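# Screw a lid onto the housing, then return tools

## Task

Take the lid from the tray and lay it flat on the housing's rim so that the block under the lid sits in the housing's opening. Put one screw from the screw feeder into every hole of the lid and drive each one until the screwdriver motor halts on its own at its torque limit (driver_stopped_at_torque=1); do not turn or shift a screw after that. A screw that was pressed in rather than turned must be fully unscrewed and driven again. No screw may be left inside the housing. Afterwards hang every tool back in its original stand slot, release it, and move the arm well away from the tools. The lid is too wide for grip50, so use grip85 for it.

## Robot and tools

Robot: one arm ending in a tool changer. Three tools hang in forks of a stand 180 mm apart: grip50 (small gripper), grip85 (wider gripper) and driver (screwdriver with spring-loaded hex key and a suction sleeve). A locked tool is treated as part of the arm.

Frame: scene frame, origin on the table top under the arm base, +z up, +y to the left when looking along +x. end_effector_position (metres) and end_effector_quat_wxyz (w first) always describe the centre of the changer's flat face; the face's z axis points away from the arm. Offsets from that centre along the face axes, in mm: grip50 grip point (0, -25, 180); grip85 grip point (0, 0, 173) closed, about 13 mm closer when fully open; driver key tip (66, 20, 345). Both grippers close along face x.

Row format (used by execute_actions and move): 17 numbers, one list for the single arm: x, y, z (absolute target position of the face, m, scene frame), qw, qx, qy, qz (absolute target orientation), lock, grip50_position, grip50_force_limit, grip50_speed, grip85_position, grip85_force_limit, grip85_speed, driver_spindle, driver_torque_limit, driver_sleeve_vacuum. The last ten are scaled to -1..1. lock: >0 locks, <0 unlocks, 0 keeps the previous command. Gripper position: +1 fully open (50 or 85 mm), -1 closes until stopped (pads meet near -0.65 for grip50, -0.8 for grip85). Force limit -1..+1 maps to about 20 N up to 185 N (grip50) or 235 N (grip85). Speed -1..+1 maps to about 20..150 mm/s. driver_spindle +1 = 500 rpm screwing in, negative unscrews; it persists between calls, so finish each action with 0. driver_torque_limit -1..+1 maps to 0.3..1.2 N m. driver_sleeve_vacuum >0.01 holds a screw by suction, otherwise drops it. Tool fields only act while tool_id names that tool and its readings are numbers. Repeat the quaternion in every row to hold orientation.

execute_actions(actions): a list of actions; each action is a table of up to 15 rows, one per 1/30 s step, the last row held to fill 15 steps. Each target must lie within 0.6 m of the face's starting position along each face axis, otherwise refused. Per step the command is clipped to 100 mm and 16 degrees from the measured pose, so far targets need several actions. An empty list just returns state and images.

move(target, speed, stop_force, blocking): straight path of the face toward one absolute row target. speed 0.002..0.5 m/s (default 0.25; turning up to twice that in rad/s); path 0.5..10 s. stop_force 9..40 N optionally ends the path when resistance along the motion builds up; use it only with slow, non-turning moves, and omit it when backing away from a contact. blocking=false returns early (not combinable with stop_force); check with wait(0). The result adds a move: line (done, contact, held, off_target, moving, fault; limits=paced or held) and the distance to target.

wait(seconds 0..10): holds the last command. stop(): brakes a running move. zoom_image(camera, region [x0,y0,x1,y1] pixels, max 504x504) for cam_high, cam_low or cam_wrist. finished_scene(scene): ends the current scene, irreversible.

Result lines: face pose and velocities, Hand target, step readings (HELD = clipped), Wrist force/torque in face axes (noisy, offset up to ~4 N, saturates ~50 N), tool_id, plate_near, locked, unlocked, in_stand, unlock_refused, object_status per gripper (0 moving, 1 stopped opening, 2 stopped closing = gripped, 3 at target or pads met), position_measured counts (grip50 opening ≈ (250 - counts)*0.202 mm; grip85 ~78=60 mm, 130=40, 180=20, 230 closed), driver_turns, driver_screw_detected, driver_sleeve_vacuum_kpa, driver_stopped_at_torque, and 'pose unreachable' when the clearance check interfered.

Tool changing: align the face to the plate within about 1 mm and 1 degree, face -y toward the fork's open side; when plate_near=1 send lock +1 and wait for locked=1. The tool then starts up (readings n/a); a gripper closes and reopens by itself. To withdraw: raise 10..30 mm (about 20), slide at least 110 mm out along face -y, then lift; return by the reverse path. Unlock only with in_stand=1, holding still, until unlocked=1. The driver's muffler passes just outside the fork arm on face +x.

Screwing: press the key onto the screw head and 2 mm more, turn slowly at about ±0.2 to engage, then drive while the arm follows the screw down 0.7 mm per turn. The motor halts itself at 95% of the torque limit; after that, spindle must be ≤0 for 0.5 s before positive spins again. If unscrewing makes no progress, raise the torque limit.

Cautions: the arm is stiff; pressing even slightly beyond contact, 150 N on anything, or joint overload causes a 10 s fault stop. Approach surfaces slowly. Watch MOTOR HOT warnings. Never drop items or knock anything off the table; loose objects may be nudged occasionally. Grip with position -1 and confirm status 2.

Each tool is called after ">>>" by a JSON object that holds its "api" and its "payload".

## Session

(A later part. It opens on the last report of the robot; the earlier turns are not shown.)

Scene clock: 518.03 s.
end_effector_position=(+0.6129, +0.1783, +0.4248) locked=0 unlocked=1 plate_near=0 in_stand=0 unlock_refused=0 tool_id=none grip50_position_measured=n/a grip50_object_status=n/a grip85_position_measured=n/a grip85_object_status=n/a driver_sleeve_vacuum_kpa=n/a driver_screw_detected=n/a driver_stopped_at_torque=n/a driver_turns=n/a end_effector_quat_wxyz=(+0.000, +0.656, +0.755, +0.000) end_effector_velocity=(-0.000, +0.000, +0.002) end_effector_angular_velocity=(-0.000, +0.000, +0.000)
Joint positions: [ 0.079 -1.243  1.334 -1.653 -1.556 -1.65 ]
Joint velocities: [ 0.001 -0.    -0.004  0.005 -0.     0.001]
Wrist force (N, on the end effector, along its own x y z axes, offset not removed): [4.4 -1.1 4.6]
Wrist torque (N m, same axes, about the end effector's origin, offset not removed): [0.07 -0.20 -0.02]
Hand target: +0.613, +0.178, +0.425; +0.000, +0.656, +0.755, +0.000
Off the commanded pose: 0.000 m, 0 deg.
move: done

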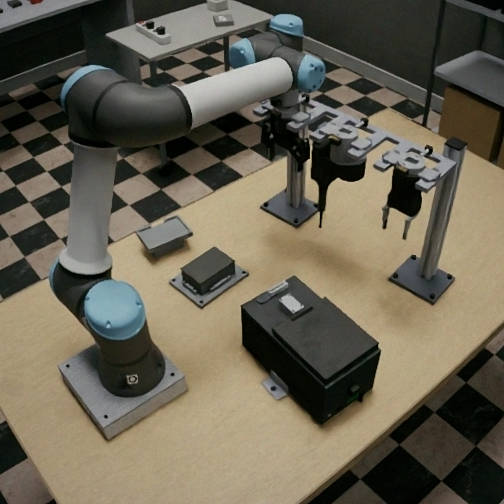

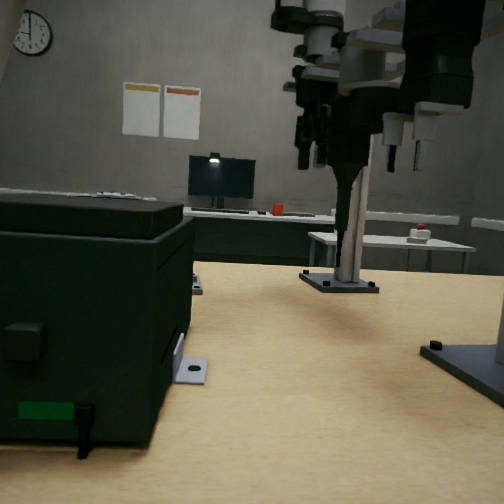

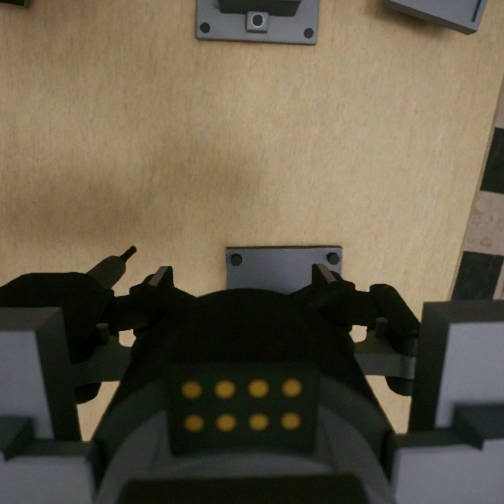

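>>> {"api": "move", "payload": {"target": [0.6129,0.1783,0.44,0,0.65606,0.75471,0,0,0,0,0,1,0,0,0,0,0], "speed": 0.05}}

>>> {"api": "move", "payload": {"target": [0.6380,0.0001,0.44,0,0.65606,0.75471,0,0,0,0,0,1,0,0,0,0,0], "speed": 0.15}}

>>> {"api": "move", "payload": {"target": [0.6380,0.0001,0.4247,0,0.65606,0.75471,0,0,0,0,0,1,0,0,0,0,0], "speed": 0.03}}

>>> {"api": "zoom_image", "payload": {"camera": "cam_wrist", "region": [100, 354, 400, 504]}}

Scene clock: 529.13 s.
end_effector_position=(+0.6129, +0.1783, +0.4399) locked=0 unlocked=1 plate_near=0 in_stand=0 unlock_refused=0 tool_id=none grip50_position_measured=n/a grip50_object_status=n/a grip85_position_measured=n/a grip85_object_status=n/a driver_sleeve_vacuum_kpa=n/a driver_screw_detected=n/a driver_stopped_at_torque=n/a driver_turns=n/a end_effector_quat_wxyz=(+0.000, +0.656, +0.755, +0.000) end_effector_velocity=(-0.000, +0.001, +0.002) end_effector_angular_velocity=(-0.000, +0.001, +0.001)
Joint positions: [ 0.079 -1.246  1.299 -1.615 -1.556 -1.65 ]
Joint velocities: [ 0.001 -0.    -0.004  0.005 -0.    -0.   ]
Wrist force (N, on the end effector, along its own x y z axes, offset not removed): [-1.2 -1.4 1.8]
Wrist torque (N m, same axes, about the end effector's origin, offset not removed): [0.09 0.02 0.06]
Hand target: +0.613, +0.178, +0.440; +0.000, +0.656, +0.755, +0.000
Off the commanded pose: 0.000 m, 0 deg.
move: done

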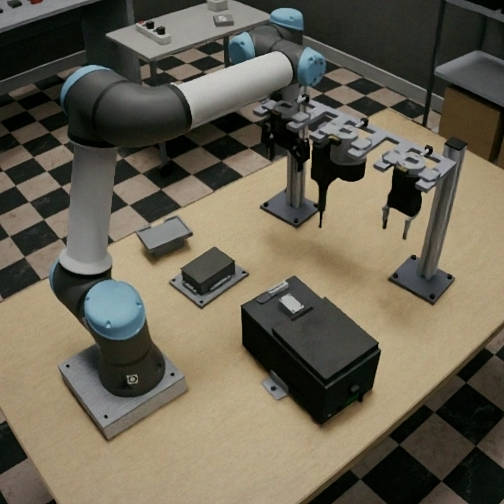

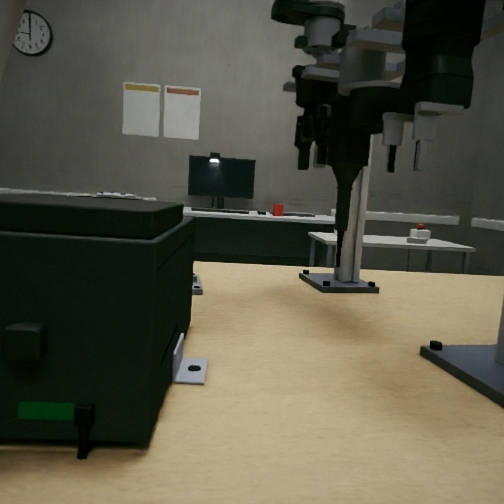

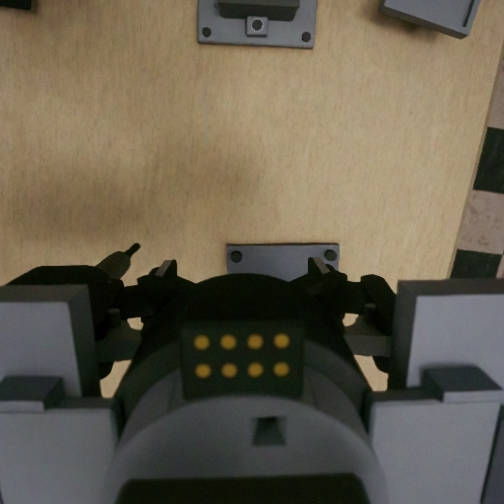

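Scene clock: 530.83 s.
end_effector_position=(+0.6382, +0.0002, +0.4400) locked=0 unlocked=1 plate_near=0 in_stand=0 unlock_refused=0 tool_id=none grip50_position_measured=n/a grip50_object_status=n/a grip85_position_measured=n/a grip85_object_status=n/a driver_sleeve_vacuum_kpa=n/a driver_screw_detected=n/a driver_stopped_at_torque=n/a driver_turns=n/a end_effector_quat_wxyz=(-0.000, +0.656, +0.755, +0.000) end_effector_velocity=(+0.000, -0.002, +0.000) end_effector_angular_velocity=(-0.000, -0.000, +0.001)
Joint positions: [-0.202 -1.24   1.297 -1.616 -1.559 -1.931]
Joint velocities: [-0.002  0.001 -0.001  0.    -0.    -0.003]
Wrist force (N, on the end effector, along its own x y z axes, offset not removed): [2.6 -6.9 2.3]
Wrist torque (N m, same axes, about the end effector's origin, offset not removed): [-0.18 -0.28 -0.14]
Hand target: +0.638, +0.000, +0.440; -0.000, +0.656, +0.755, +0.000
Off the commanded pose: 0.000 m, 0 deg.
move: done

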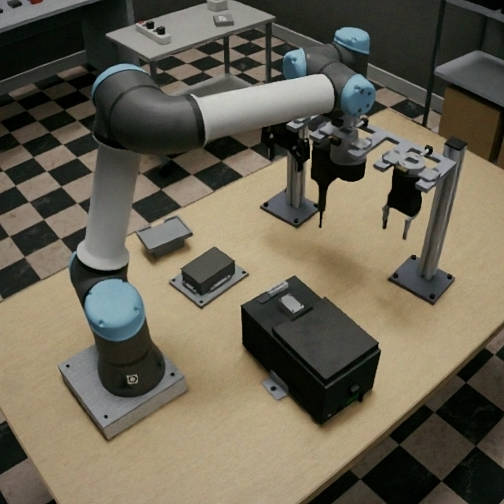

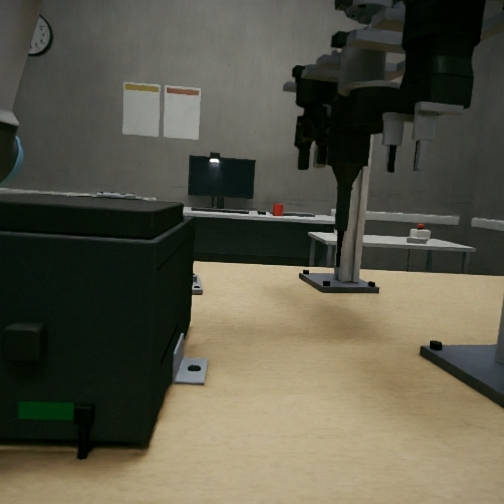

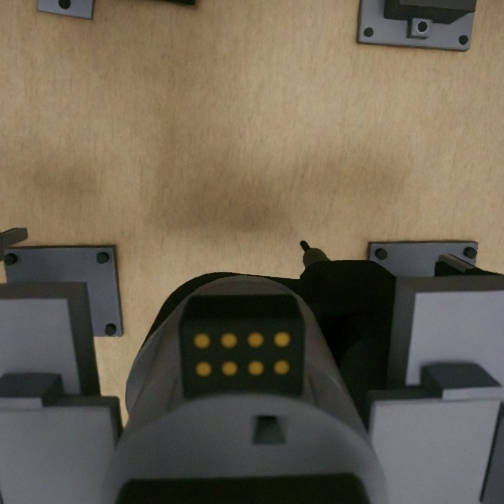

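Scene clock: 531.67 s.
end_effector_position=(+0.6380, +0.0001, +0.4249) locked=0 unlocked=1 plate_near=0 in_stand=0 unlock_refused=0 tool_id=none grip50_position_measured=n/a grip50_object_status=n/a grip85_position_measured=n/a grip85_object_status=n/a driver_sleeve_vacuum_kpa=n/a driver_screw_detected=n/a driver_stopped_at_torque=n/a driver_turns=n/a end_effector_quat_wxyz=(-0.000, +0.656, +0.755, +0.000) end_effector_velocity=(-0.000, -0.000, -0.001) end_effector_angular_velocity=(-0.000, -0.000, +0.001)
Joint positions: [-0.202 -1.238  1.333 -1.653 -1.559 -1.931]
Joint velocities: [-0.    -0.     0.004 -0.004 -0.    -0.001]
Wrist force (N, on the end effector, along its own x y z axes, offset not removed): [0.2 -0.5 1.7]
Wrist torque (N m, same axes, about the end effector's origin, offset not removed): [0.05 0.05 0.13]
Hand target: +0.638, +0.000, +0.425; -0.000, +0.656, +0.755, -0.000
Off the commanded pose: 0.000 m, 0 deg.
move: done

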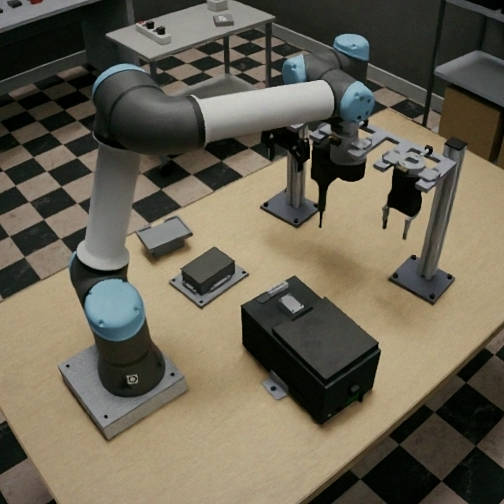

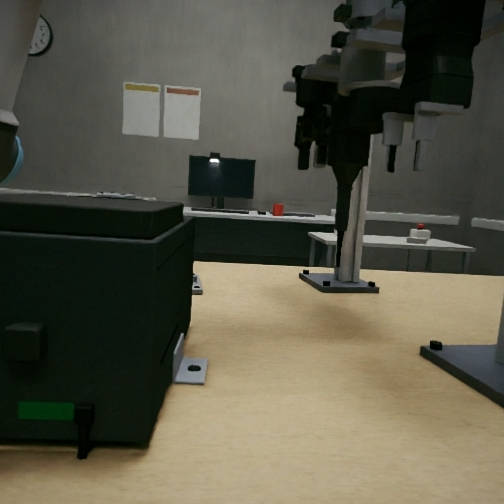

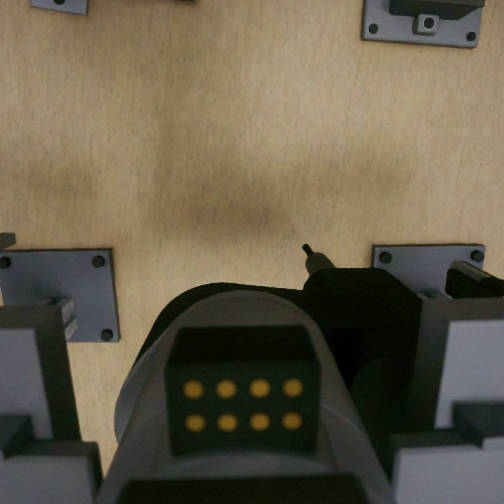

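Region (100, 354, 400, 504) of cam_wrist's 504x504 image, scaled by 1.680, with more detail than that image has.

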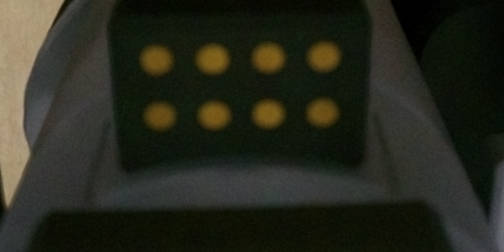

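>>> {"api": "move", "payload": {"target": [0.6380,0.0003,0.4110,0,0.65606,0.75471,0,0,0,0,0,1,0,0,0,0,0], "speed": 0.01, "stop_force": 10}}

>>> {"api": "move", "payload": {"target": [0.6380,0.0003,0.406,0,0.65606,0.75471,0,0,0,0,0,1,0,0,0,0,0], "speed": 0.0025, "stop_force": 9}}

Scene clock: 539.27 s.
end_effector_position=(+0.6380, +0.0003, +0.4112) locked=0 unlocked=1 plate_near=0 in_stand=1 unlock_refused=0 tool_id=none grip50_position_measured=n/a grip50_object_status=n/a grip85_position_measured=n/a grip85_object_status=n/a driver_sleeve_vacuum_kpa=n/a driver_screw_detected=n/a driver_stopped_at_torque=n/a driver_turns=n/a end_effector_quat_wxyz=(-0.000, +0.656, +0.755, -0.000) end_effector_velocity=(-0.000, +0.001, -0.002) end_effector_angular_velocity=(+0.002, -0.000, +0.000)
Joint positions: [-0.201 -1.235  1.363 -1.687 -1.559 -1.93 ]
Joint velocities: [ 0.001  0.     0.004 -0.004  0.002  0.   ]
Wrist force (N, on the end effector, along its own x y z axes, offset not removed): [2.6 1.2 2.7]
Wrist torque (N m, same axes, about the end effector's origin, offset not removed): [0.29 -0.20 0.11]
Hand target: +0.638, +0.000, +0.411; -0.000, +0.656, +0.755, -0.000
Off the commanded pose: 0.000 m, 0 deg.
move: done

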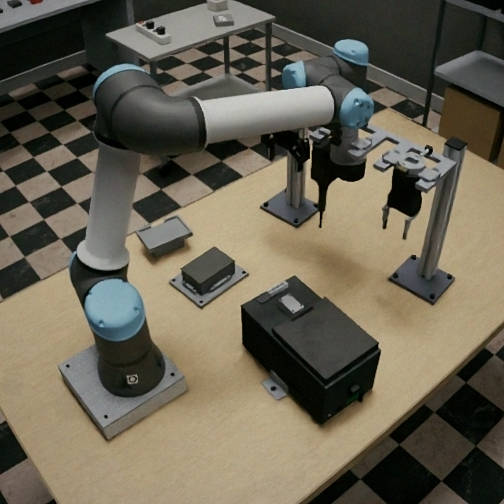

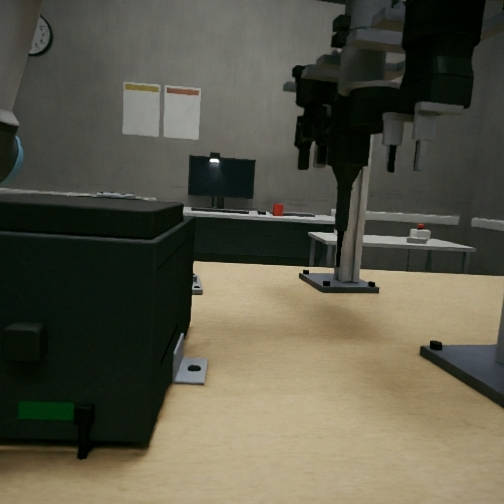

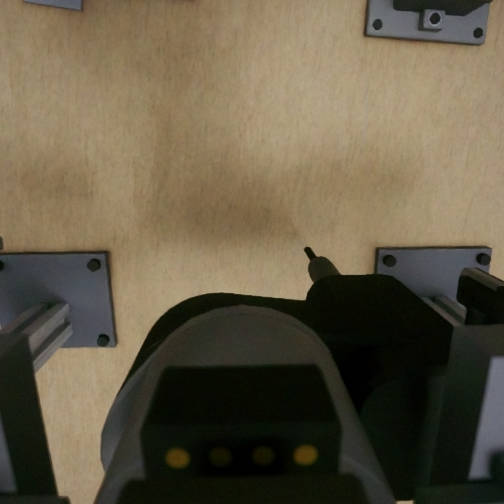

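Scene clock: 540.37 s.
end_effector_position=(+0.6380, +0.0003, +0.4093) locked=0 unlocked=1 plate_near=1 in_stand=1 unlock_refused=0 tool_id=none grip50_position_measured=n/a grip50_object_status=n/a grip85_position_measured=n/a grip85_object_status=n/a driver_sleeve_vacuum_kpa=n/a driver_screw_detected=n/a driver_stopped_at_torque=n/a driver_turns=n/a end_effector_quat_wxyz=(+0.000, +0.656, +0.755, +0.000) end_effector_velocity=(-0.000, +0.000, -0.001) end_effector_angular_velocity=(+0.001, +0.003, -0.000)
Joint positions: [-0.201 -1.234  1.367 -1.692 -1.559 -1.93 ]
Joint velocities: [-0.    -0.     0.001  0.002  0.     0.   ]
Wrist force (N, on the end effector, along its own x y z axes, offset not removed): [-5.6 -8.1 -17.2]
Wrist torque (N m, same axes, about the end effector's origin, offset not removed): [0.32 0.54 0.00]
Hand target: +0.638, +0.000, +0.409; +0.000, +0.656, +0.755, -0.000
Off the commanded pose: 0.003 m, 0 deg.
move: contact

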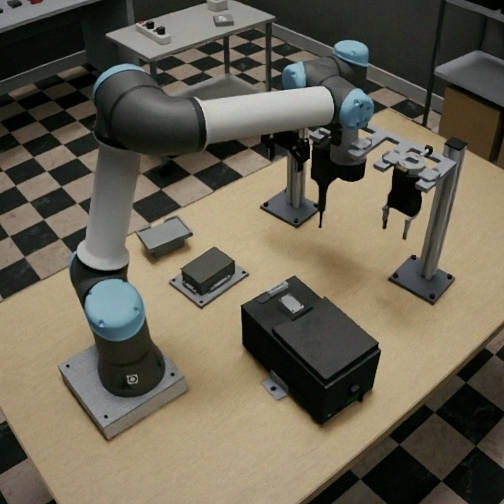

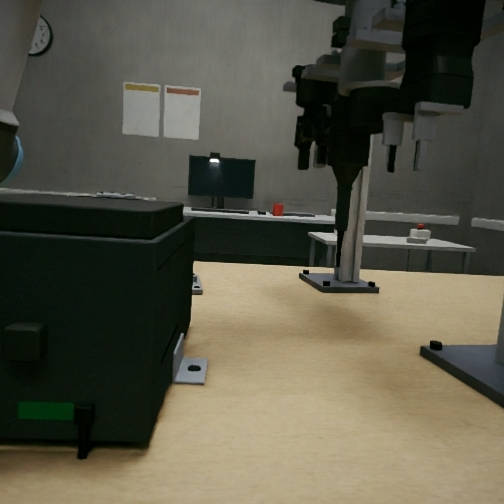

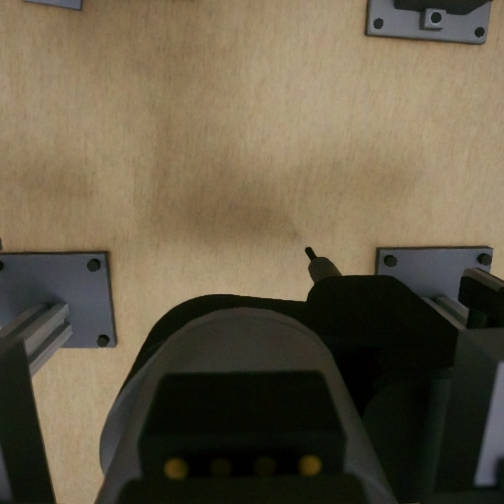

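>>> {"api": "execute_actions", "payload": {"actions": [[[0.6380,0.0003,0.4096,0,0.65606,0.75471,0,1,0,0,0,1,0,0,0,0,0]],[[0.6380,0.0003,0.4096,0,0.65606,0.75471,0,1,0,0,0,1,0,0,0,0,0]],[[0.6380,0.0003,0.4096,0,0.65606,0.75471,0,1,0,0,0,1,0,0,0,0,0]]]}}

>>> {"api": "move", "payload": {"target": [0.6380,0.0003,0.4296,0,0.65606,0.75471,0,0,0,0,0,1,0,0,0,0,0], "speed": 0.04}}

>>> {"api": "move", "payload": {"target": [0.5142,-0.0171,0.4296,0,0.65606,0.75471,0,0,0,0,0,1,0,0,0,0,0], "speed": 0.1}}

>>> {"api": "zoom_image", "payload": {"camera": "cam_wrist", "region": [285, 230, 325, 270]}}

Scene clock: 552.30 s.
end_effector_position=(+0.6380, +0.0003, +0.4097) locked=1 unlocked=0 plate_near=1 in_stand=1 unlock_refused=0 tool_id=driver grip50_position_measured=n/a grip50_object_status=n/a grip85_position_measured=n/a grip85_object_status=n/a driver_sleeve_vacuum_kpa=n/a driver_screw_detected=n/a driver_stopped_at_torque=n/a driver_turns=n/a end_effector_quat_wxyz=(+0.000, +0.656, +0.755, +0.000) end_effector_velocity=(-0.000, +0.000, +0.000) end_effector_angular_velocity=(+0.001, +0.000, -0.001)
Joint positions: [-0.201 -1.234  1.366 -1.691 -1.559 -1.93 ]
Joint velocities: [ 0.     0.    -0.     0.001  0.     0.001]
Wrist force (N, on the end effector, along its own x y z axes, offset not removed): [-1.4 -6.2 -16.8]
Wrist torque (N m, same axes, about the end effector's origin, offset not removed): [-0.35 0.78 0.14]
Hand target: +0.638, +0.000, +0.410; -0.000, +0.656, +0.755, -0.000
Off the commanded pose: 0.000 m, 0 deg.
Step readings (end_effector_position; steps 1 to 15: 1st action; 16 to 30: 2nd action; 31 to 45: 3rd action):
0: (+0.6380, +0.0003, +0.4095)
1: (+0.6380, +0.0003, +0.4095)
2: (+0.6380, +0.0003, +0.4095)
4: (+0.6380, +0.0003, +0.4096)
8: (+0.6380, +0.0003, +0.4096)
15: (+0.6380, +0.0003, +0.4096)
16: (+0.6380, +0.0003, +0.4096)
17: (+0.6380, +0.0003, +0.4096)
19: (+0.6380, +0.0003, +0.4096)
23: (+0.6380, +0.0003, +0.4096)
30: (+0.6380, +0.0003, +0.4097)
31: (+0.6380, +0.0003, +0.4097)
32: (+0.6380, +0.0003, +0.4097)
34: (+0.6380, +0.0003, +0.4097)
38: (+0.6380, +0.0003, +0.4097)
45: end_effector_position above

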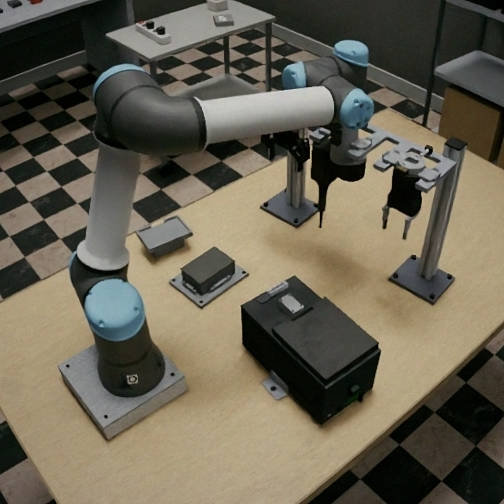

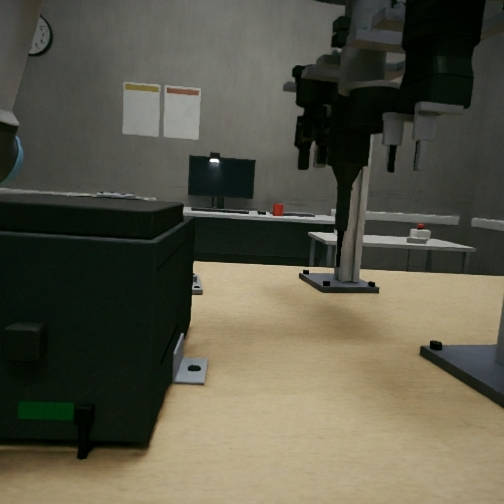

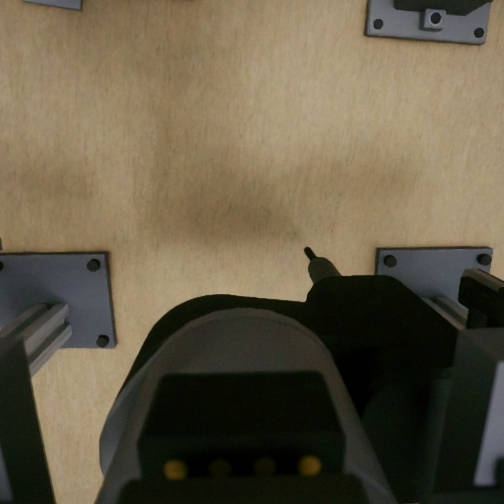

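Scene clock: 553.17 s.
end_effector_position=(+0.6380, +0.0003, +0.4295) locked=1 unlocked=0 plate_near=1 in_stand=0 unlock_refused=0 tool_id=driver grip50_position_measured=n/a grip50_object_status=n/a grip85_position_measured=n/a grip85_object_status=n/a driver_sleeve_vacuum_kpa=0 driver_screw_detected=0 driver_stopped_at_torque=0 driver_turns=0.00 end_effector_quat_wxyz=(+0.000, +0.656, +0.755, +0.000) end_effector_velocity=(-0.000, -0.000, +0.001) end_effector_angular_velocity=(-0.001, +0.001, -0.000)
Joint positions: [-0.201 -1.239  1.322 -1.642 -1.559 -1.93 ]
Joint velocities: [-0.     0.    -0.004  0.005 -0.001 -0.   ]
Wrist force (N, on the end effector, along its own x y z axes, offset not removed): [-0.1 -5.5 0.4]
Wrist torque (N m, same axes, about the end effector's origin, offset not removed): [-0.26 -0.02 0.08]
Hand target: +0.638, +0.000, +0.430; +0.000, +0.656, +0.755, +0.000
Off the commanded pose: 0.000 m, 0 deg.
move: done

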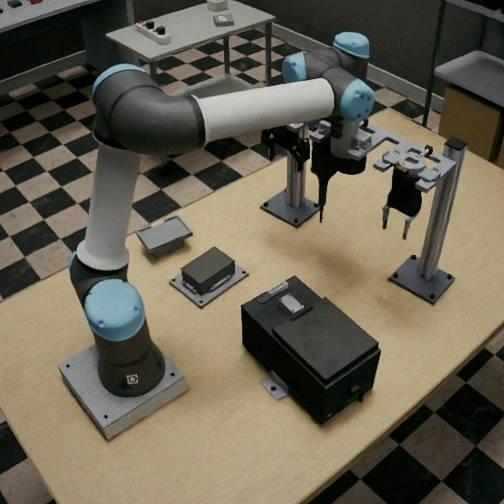

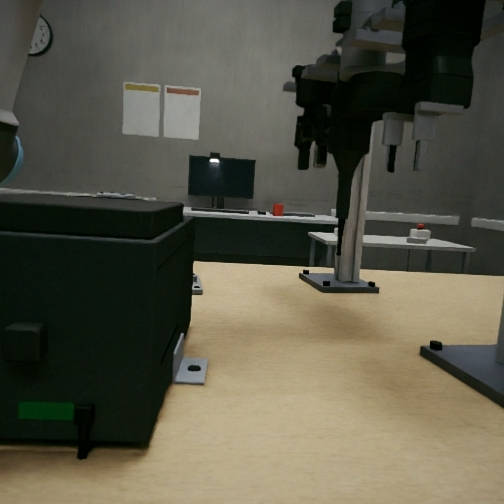

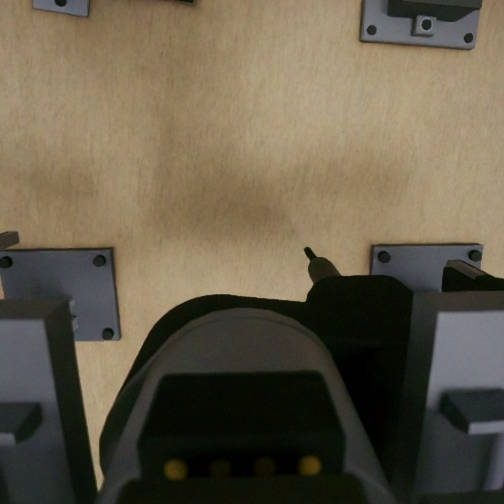

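Scene clock: 554.87 s.
end_effector_position=(+0.5144, -0.0173, +0.4298) locked=1 unlocked=0 plate_near=1 in_stand=0 unlock_refused=0 tool_id=driver grip50_position_measured=n/a grip50_object_status=n/a grip85_position_measured=n/a grip85_object_status=n/a driver_sleeve_vacuum_kpa=0 driver_screw_detected=0 driver_stopped_at_torque=0 driver_turns=0.00 end_effector_quat_wxyz=(+0.000, +0.656, +0.755, +0.000) end_effector_velocity=(-0.002, -0.000, +0.000) end_effector_angular_velocity=(+0.000, -0.000, -0.000)
Joint positions: [-0.288 -1.537  1.675 -1.696 -1.56  -2.017]
Joint velocities: [-0.001 -0.005  0.004 -0.     0.    -0.001]
Wrist force (N, on the end effector, along its own x y z axes, offset not removed): [-4.3 -1.0 -0.1]
Wrist torque (N m, same axes, about the end effector's origin, offset not removed): [0.19 0.34 0.14]
Hand target: +0.514, -0.017, +0.430; +0.000, +0.656, +0.755, +0.000
Off the commanded pose: 0.000 m, 0 deg.
move: done

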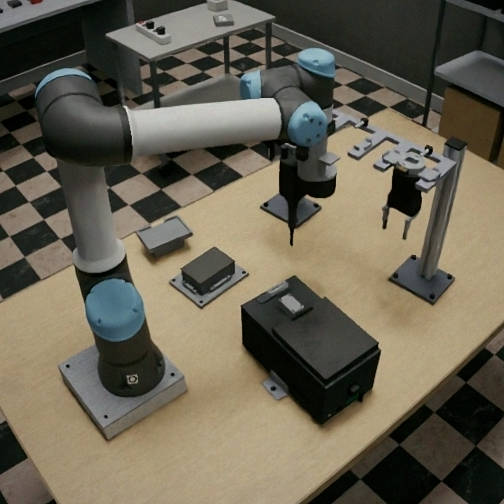

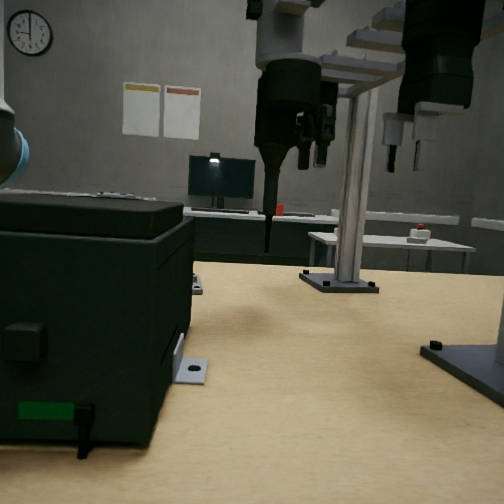

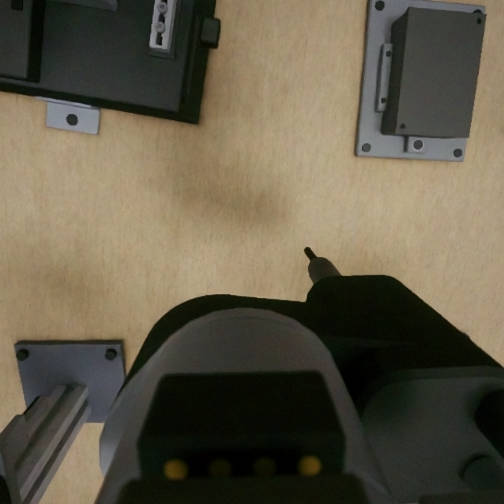

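Region (285, 230, 325, 270) of cam_wrist's 504x504 image, scaled by 12.600, with more detail than that image has.

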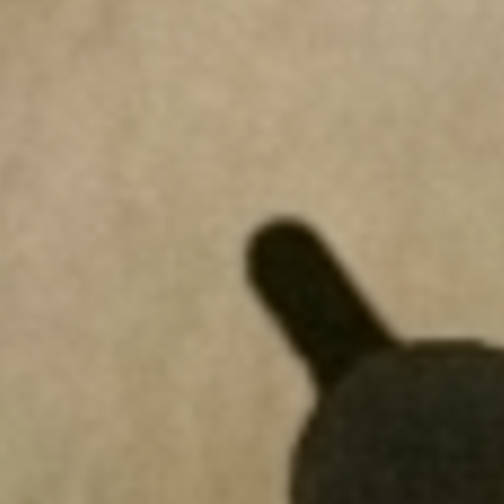

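>>> {"api": "zoom_image", "payload": {"camera": "cam_wrist", "region": [120, 0, 220, 70]}}

Region (120, 0, 220, 70) of cam_wrist's 504x504 image, scaled by 5.040, with more detail than that image has; it fills the top 353 rows of this view, and the rest is white.

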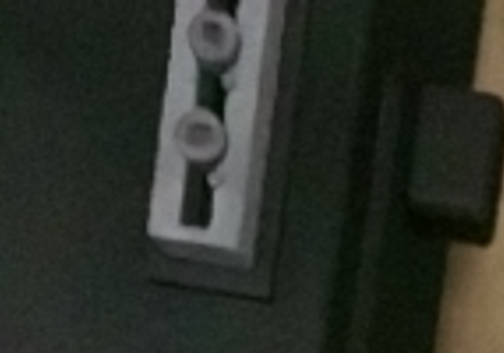

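>>> {"api": "move", "payload": {"target": [0.47,-0.05,0.545,0,0.65606,0.75471,0,0,0,0,0,1,0,0,0,0,0], "speed": 0.15}}

>>> {"api": "move", "payload": {"target": [0.3230,-0.1610,0.540,0,0.65606,0.75471,0,0,0,0,0,1,0,0,0,0,0], "speed": 0.15}}

>>> {"api": "zoom_image", "payload": {"camera": "cam_wrist", "region": [260, 200, 340, 280]}}

Scene clock: 583.63 s.
end_effector_position=(+0.4704, -0.0501, +0.5449) locked=1 unlocked=0 plate_near=1 in_stand=0 unlock_refused=0 tool_id=driver grip50_position_measured=n/a grip50_object_status=n/a grip85_position_measured=n/a grip85_object_status=n/a driver_sleeve_vacuum_kpa=0 driver_screw_detected=0 driver_stopped_at_torque=0 driver_turns=0.00 end_effector_quat_wxyz=(+0.000, +0.656, +0.755, +0.000) end_effector_velocity=(-0.000, -0.000, +0.002) end_effector_angular_velocity=(+0.001, +0.001, +0.002)
Joint positions: [-0.387 -1.632  1.474 -1.399 -1.561 -2.116]
Joint velocities: [-0.001  0.    -0.004  0.005  0.    -0.003]
Wrist force (N, on the end effector, along its own x y z axes, offset not removed): [2.6 -2.4 4.1]
Wrist torque (N m, same axes, about the end effector's origin, offset not removed): [0.10 0.01 0.25]
Hand target: +0.470, -0.050, +0.545; +0.000, +0.656, +0.755, +0.000
Off the commanded pose: 0.000 m, 0 deg.
move: done

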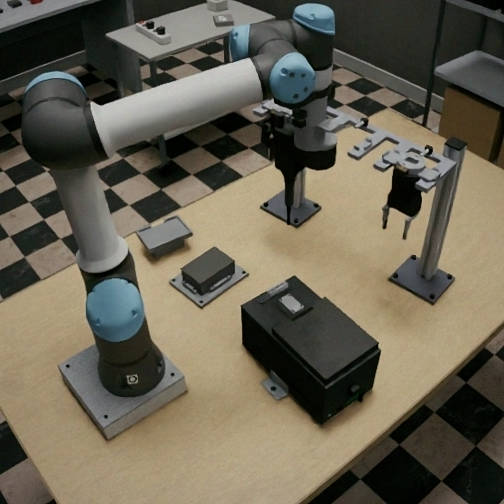

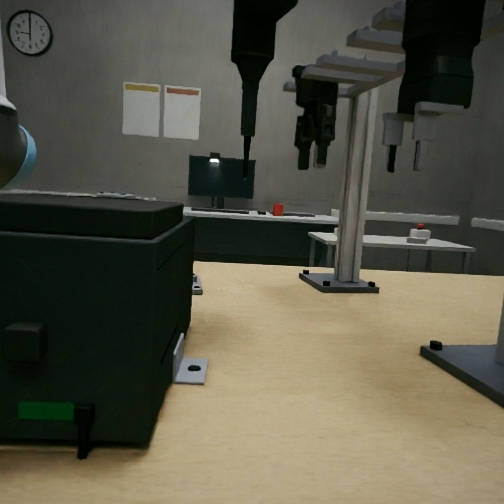

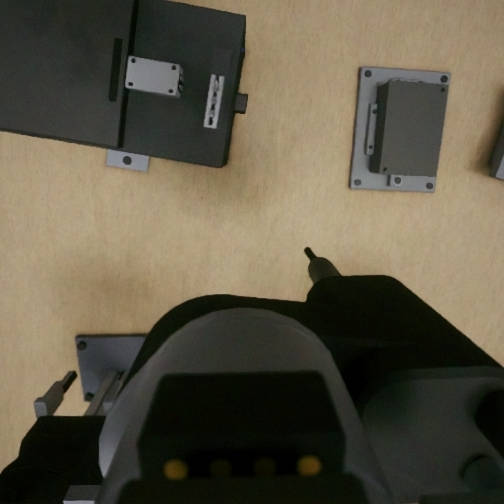

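Scene clock: 585.37 s.
end_effector_position=(+0.3233, -0.1613, +0.5402) locked=1 unlocked=0 plate_near=1 in_stand=0 unlock_refused=0 tool_id=driver grip50_position_measured=n/a grip50_object_status=n/a grip85_position_measured=n/a grip85_object_status=n/a driver_sleeve_vacuum_kpa=0 driver_screw_detected=0 driver_stopped_at_torque=0 driver_turns=0.00 end_effector_quat_wxyz=(+0.000, +0.656, +0.755, +0.001) end_effector_velocity=(-0.002, -0.002, +0.000) end_effector_angular_velocity=(-0.000, -0.001, -0.001)
Joint positions: [-0.827 -1.902  1.699 -1.351 -1.567 -2.556]
Joint velocities: [-0.007 -0.002  0.001 -0.     0.001 -0.007]
Wrist force (N, on the end effector, along its own x y z axes, offset not removed): [0.2 -1.7 2.5]
Wrist torque (N m, same axes, about the end effector's origin, offset not removed): [0.04 0.02 0.12]
Hand target: +0.323, -0.161, +0.540; +0.000, +0.656, +0.755, +0.001
Off the commanded pose: 0.000 m, 0 deg.
move: done

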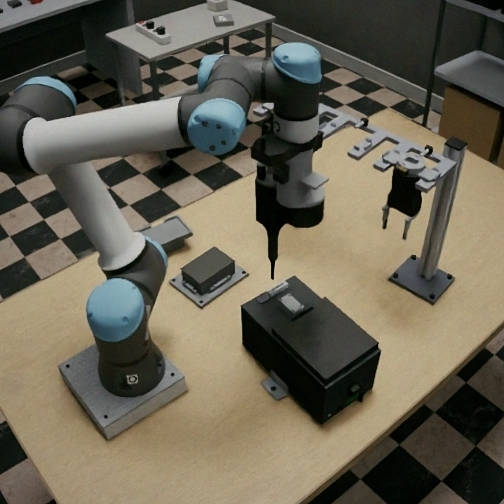

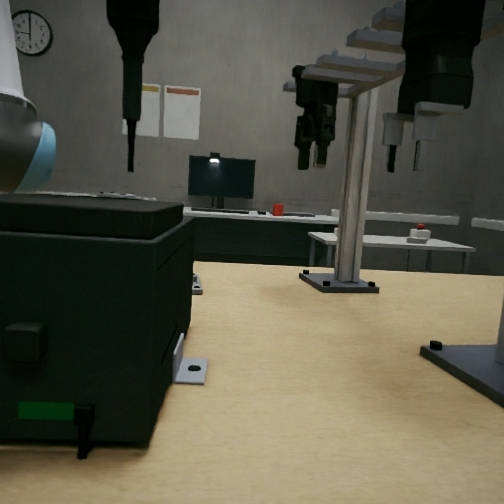

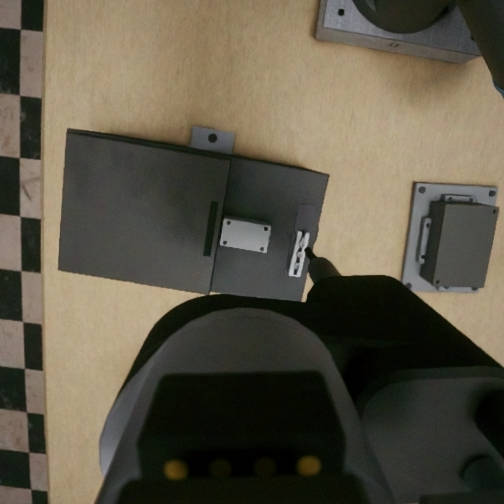

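Region (260, 200, 340, 280) of cam_wrist's 504x504 image, scaled by 6.300, with more detail than that image has.

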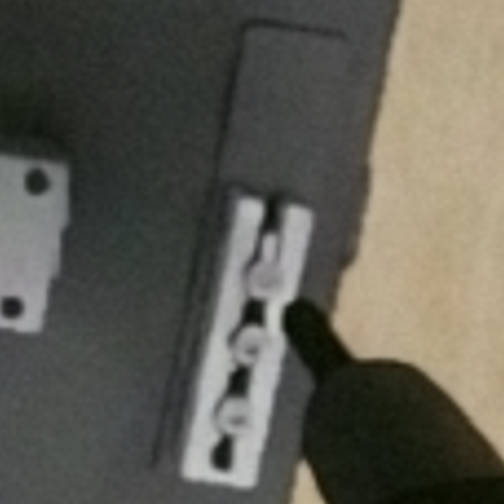

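>>> {"api": "move", "payload": {"target": [0.3238,-0.1625,0.519,0,0.65606,0.75471,0,0,0,0,0,1,0,0,0,0,0], "speed": 0.03}}

>>> {"api": "zoom_image", "payload": {"camera": "cam_wrist", "region": [285, 230, 325, 270]}}

>>> {"api": "zoom_image", "payload": {"camera": "cam_low", "region": [100, 165, 160, 215]}}

>>> {"api": "zoom_image", "payload": {"camera": "cam_high", "region": [250, 265, 300, 315]}}

Scene clock: 594.20 s.
end_effector_position=(+0.3238, -0.1625, +0.5191) locked=1 unlocked=0 plate_near=1 in_stand=0 unlock_refused=0 tool_id=driver grip50_position_measured=n/a grip50_object_status=n/a grip85_position_measured=n/a grip85_object_status=n/a driver_sleeve_vacuum_kpa=0 driver_screw_detected=0 driver_stopped_at_torque=0 driver_turns=0.00 end_effector_quat_wxyz=(-0.000, +0.656, +0.755, +0.000) end_effector_velocity=(-0.000, -0.000, -0.002) end_effector_angular_velocity=(-0.001, +0.001, +0.001)
Joint positions: [-0.828 -1.909  1.757 -1.403 -1.568 -2.557]
Joint velocities: [ 0.    -0.001  0.005 -0.005 -0.002 -0.   ]
Wrist force (N, on the end effector, along its own x y z axes, offset not removed): [1.6 -3.2 2.0]
Wrist torque (N m, same axes, about the end effector's origin, offset not removed): [-0.04 -0.13 0.03]
Hand target: +0.324, -0.162, +0.519; -0.000, +0.656, +0.755, +0.000
Off the commanded pose: 0.000 m, 0 deg.
move: done

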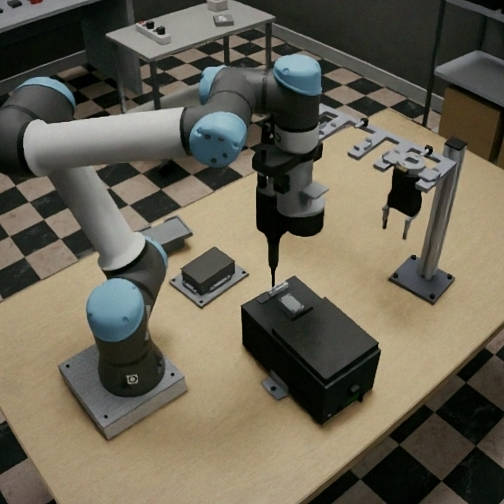

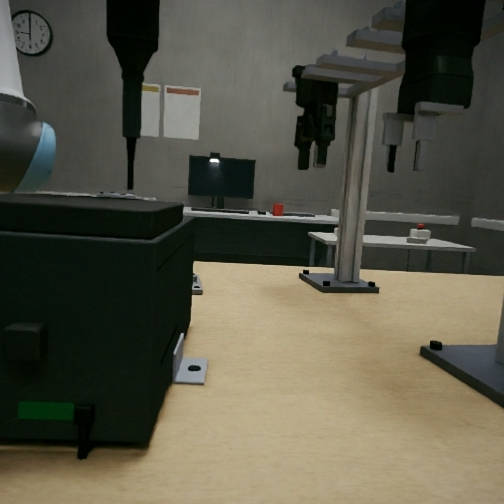

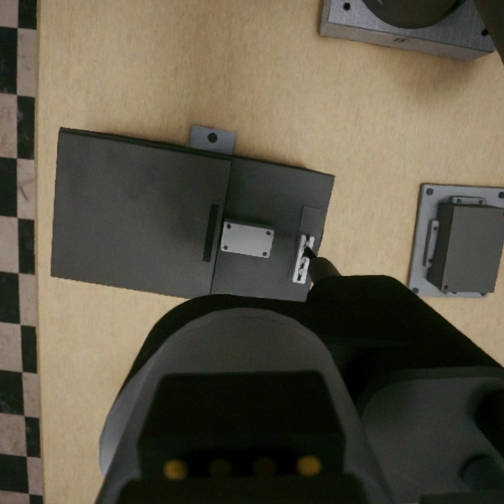

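Region (285, 230, 325, 270) of cam_wrist's 504x504 image, scaled by 12.600, with more detail than that image has.

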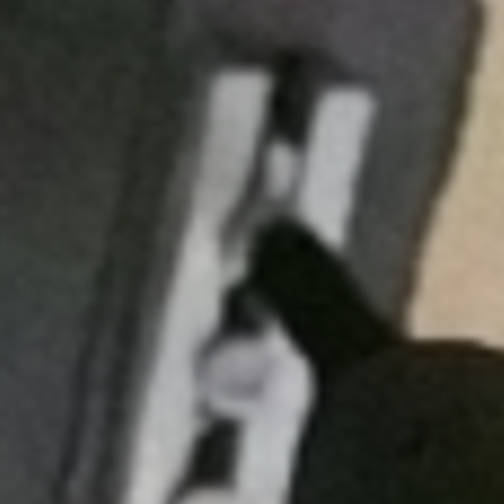

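Region (100, 165, 160, 215) of cam_low's 504x504 image, scaled by 8.400, with more detail than that image has.

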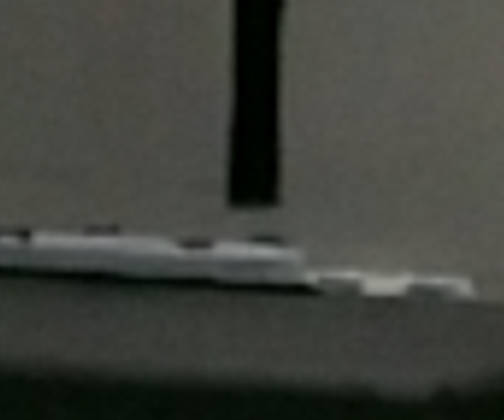

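Region (250, 265, 300, 315) of cam_high's 504x504 image, scaled by 10.080, with more detail than that image has.

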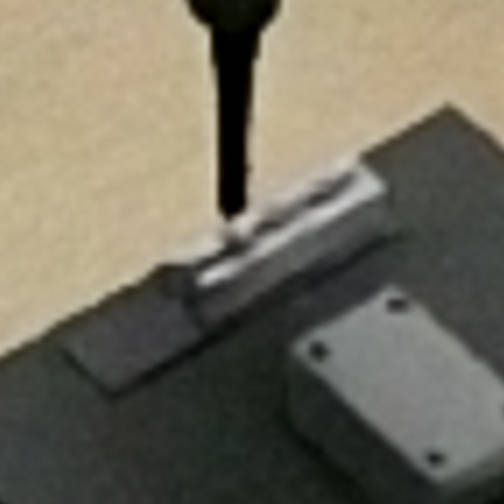

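>>> {"api": "move", "payload": {"target": [0.3230,-0.1628,0.516,0,0.65606,0.75471,0,0,0,0,0,1,0,0,0,0,1], "speed": 0.008}}

>>> {"api": "zoom_image", "payload": {"camera": "cam_wrist", "region": [285, 230, 325, 270]}}

>>> {"api": "zoom_image", "payload": {"camera": "cam_high", "region": [260, 275, 290, 305]}}

Scene clock: 611.60 s.
end_effector_position=(+0.3230, -0.1628, +0.5161) locked=1 unlocked=0 plate_near=1 in_stand=0 unlock_refused=0 tool_id=driver grip50_position_measured=n/a grip50_object_status=n/a grip85_position_measured=n/a grip85_object_status=n/a driver_sleeve_vacuum_kpa=14 driver_screw_detected=0 driver_stopped_at_torque=0 driver_turns=0.00 end_effector_quat_wxyz=(-0.000, +0.656, +0.755, +0.000) end_effector_velocity=(-0.000, -0.000, -0.001) end_effector_angular_velocity=(+0.000, +0.000, -0.000)
Joint positions: [-0.83  -1.911  1.767 -1.41  -1.568 -2.559]
Joint velocities: [-0.001 -0.001  0.003 -0.002  0.    -0.001]
Wrist force (N, on the end effector, along its own x y z axes, offset not removed): [1.9 -0.9 1.6]
Wrist torque (N m, same axes, about the end effector's origin, offset not removed): [0.30 -0.17 0.28]
Hand target: +0.323, -0.163, +0.516; +0.000, +0.656, +0.755, +0.000
Off the commanded pose: 0.000 m, 0 deg.
move: done

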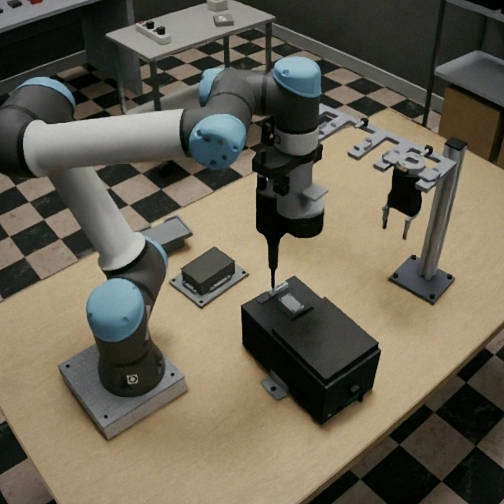

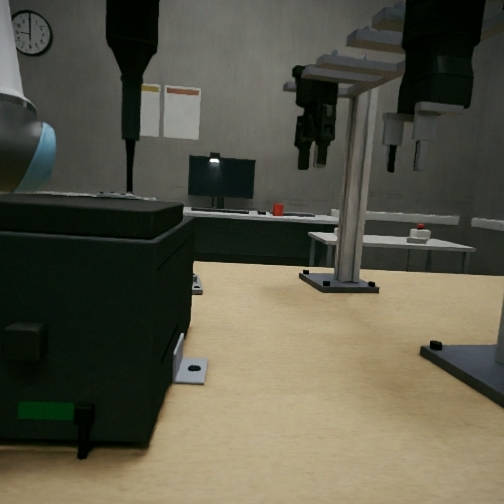

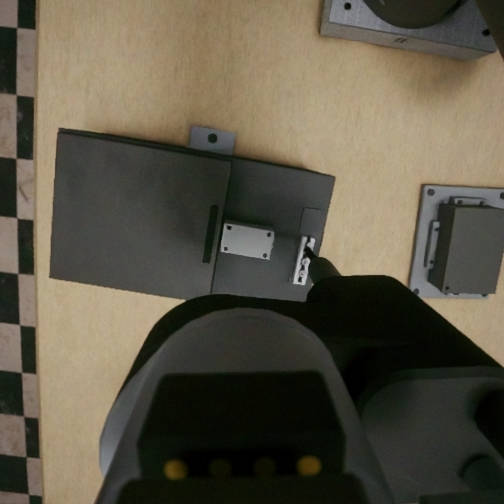

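Region (285, 230, 325, 270) of cam_wrist's 504x504 image, scaled by 12.600, with more detail than that image has.

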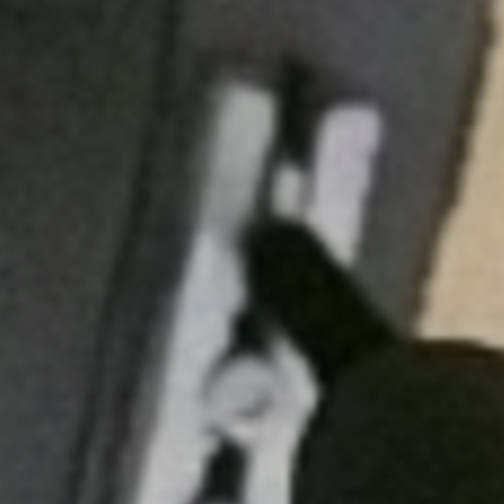

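Region (260, 275, 290, 305) of cam_high's 504x504 image, scaled by 16.800, with more detail than that image has.

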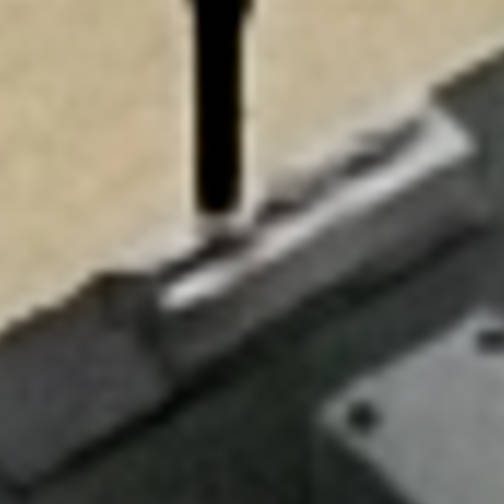

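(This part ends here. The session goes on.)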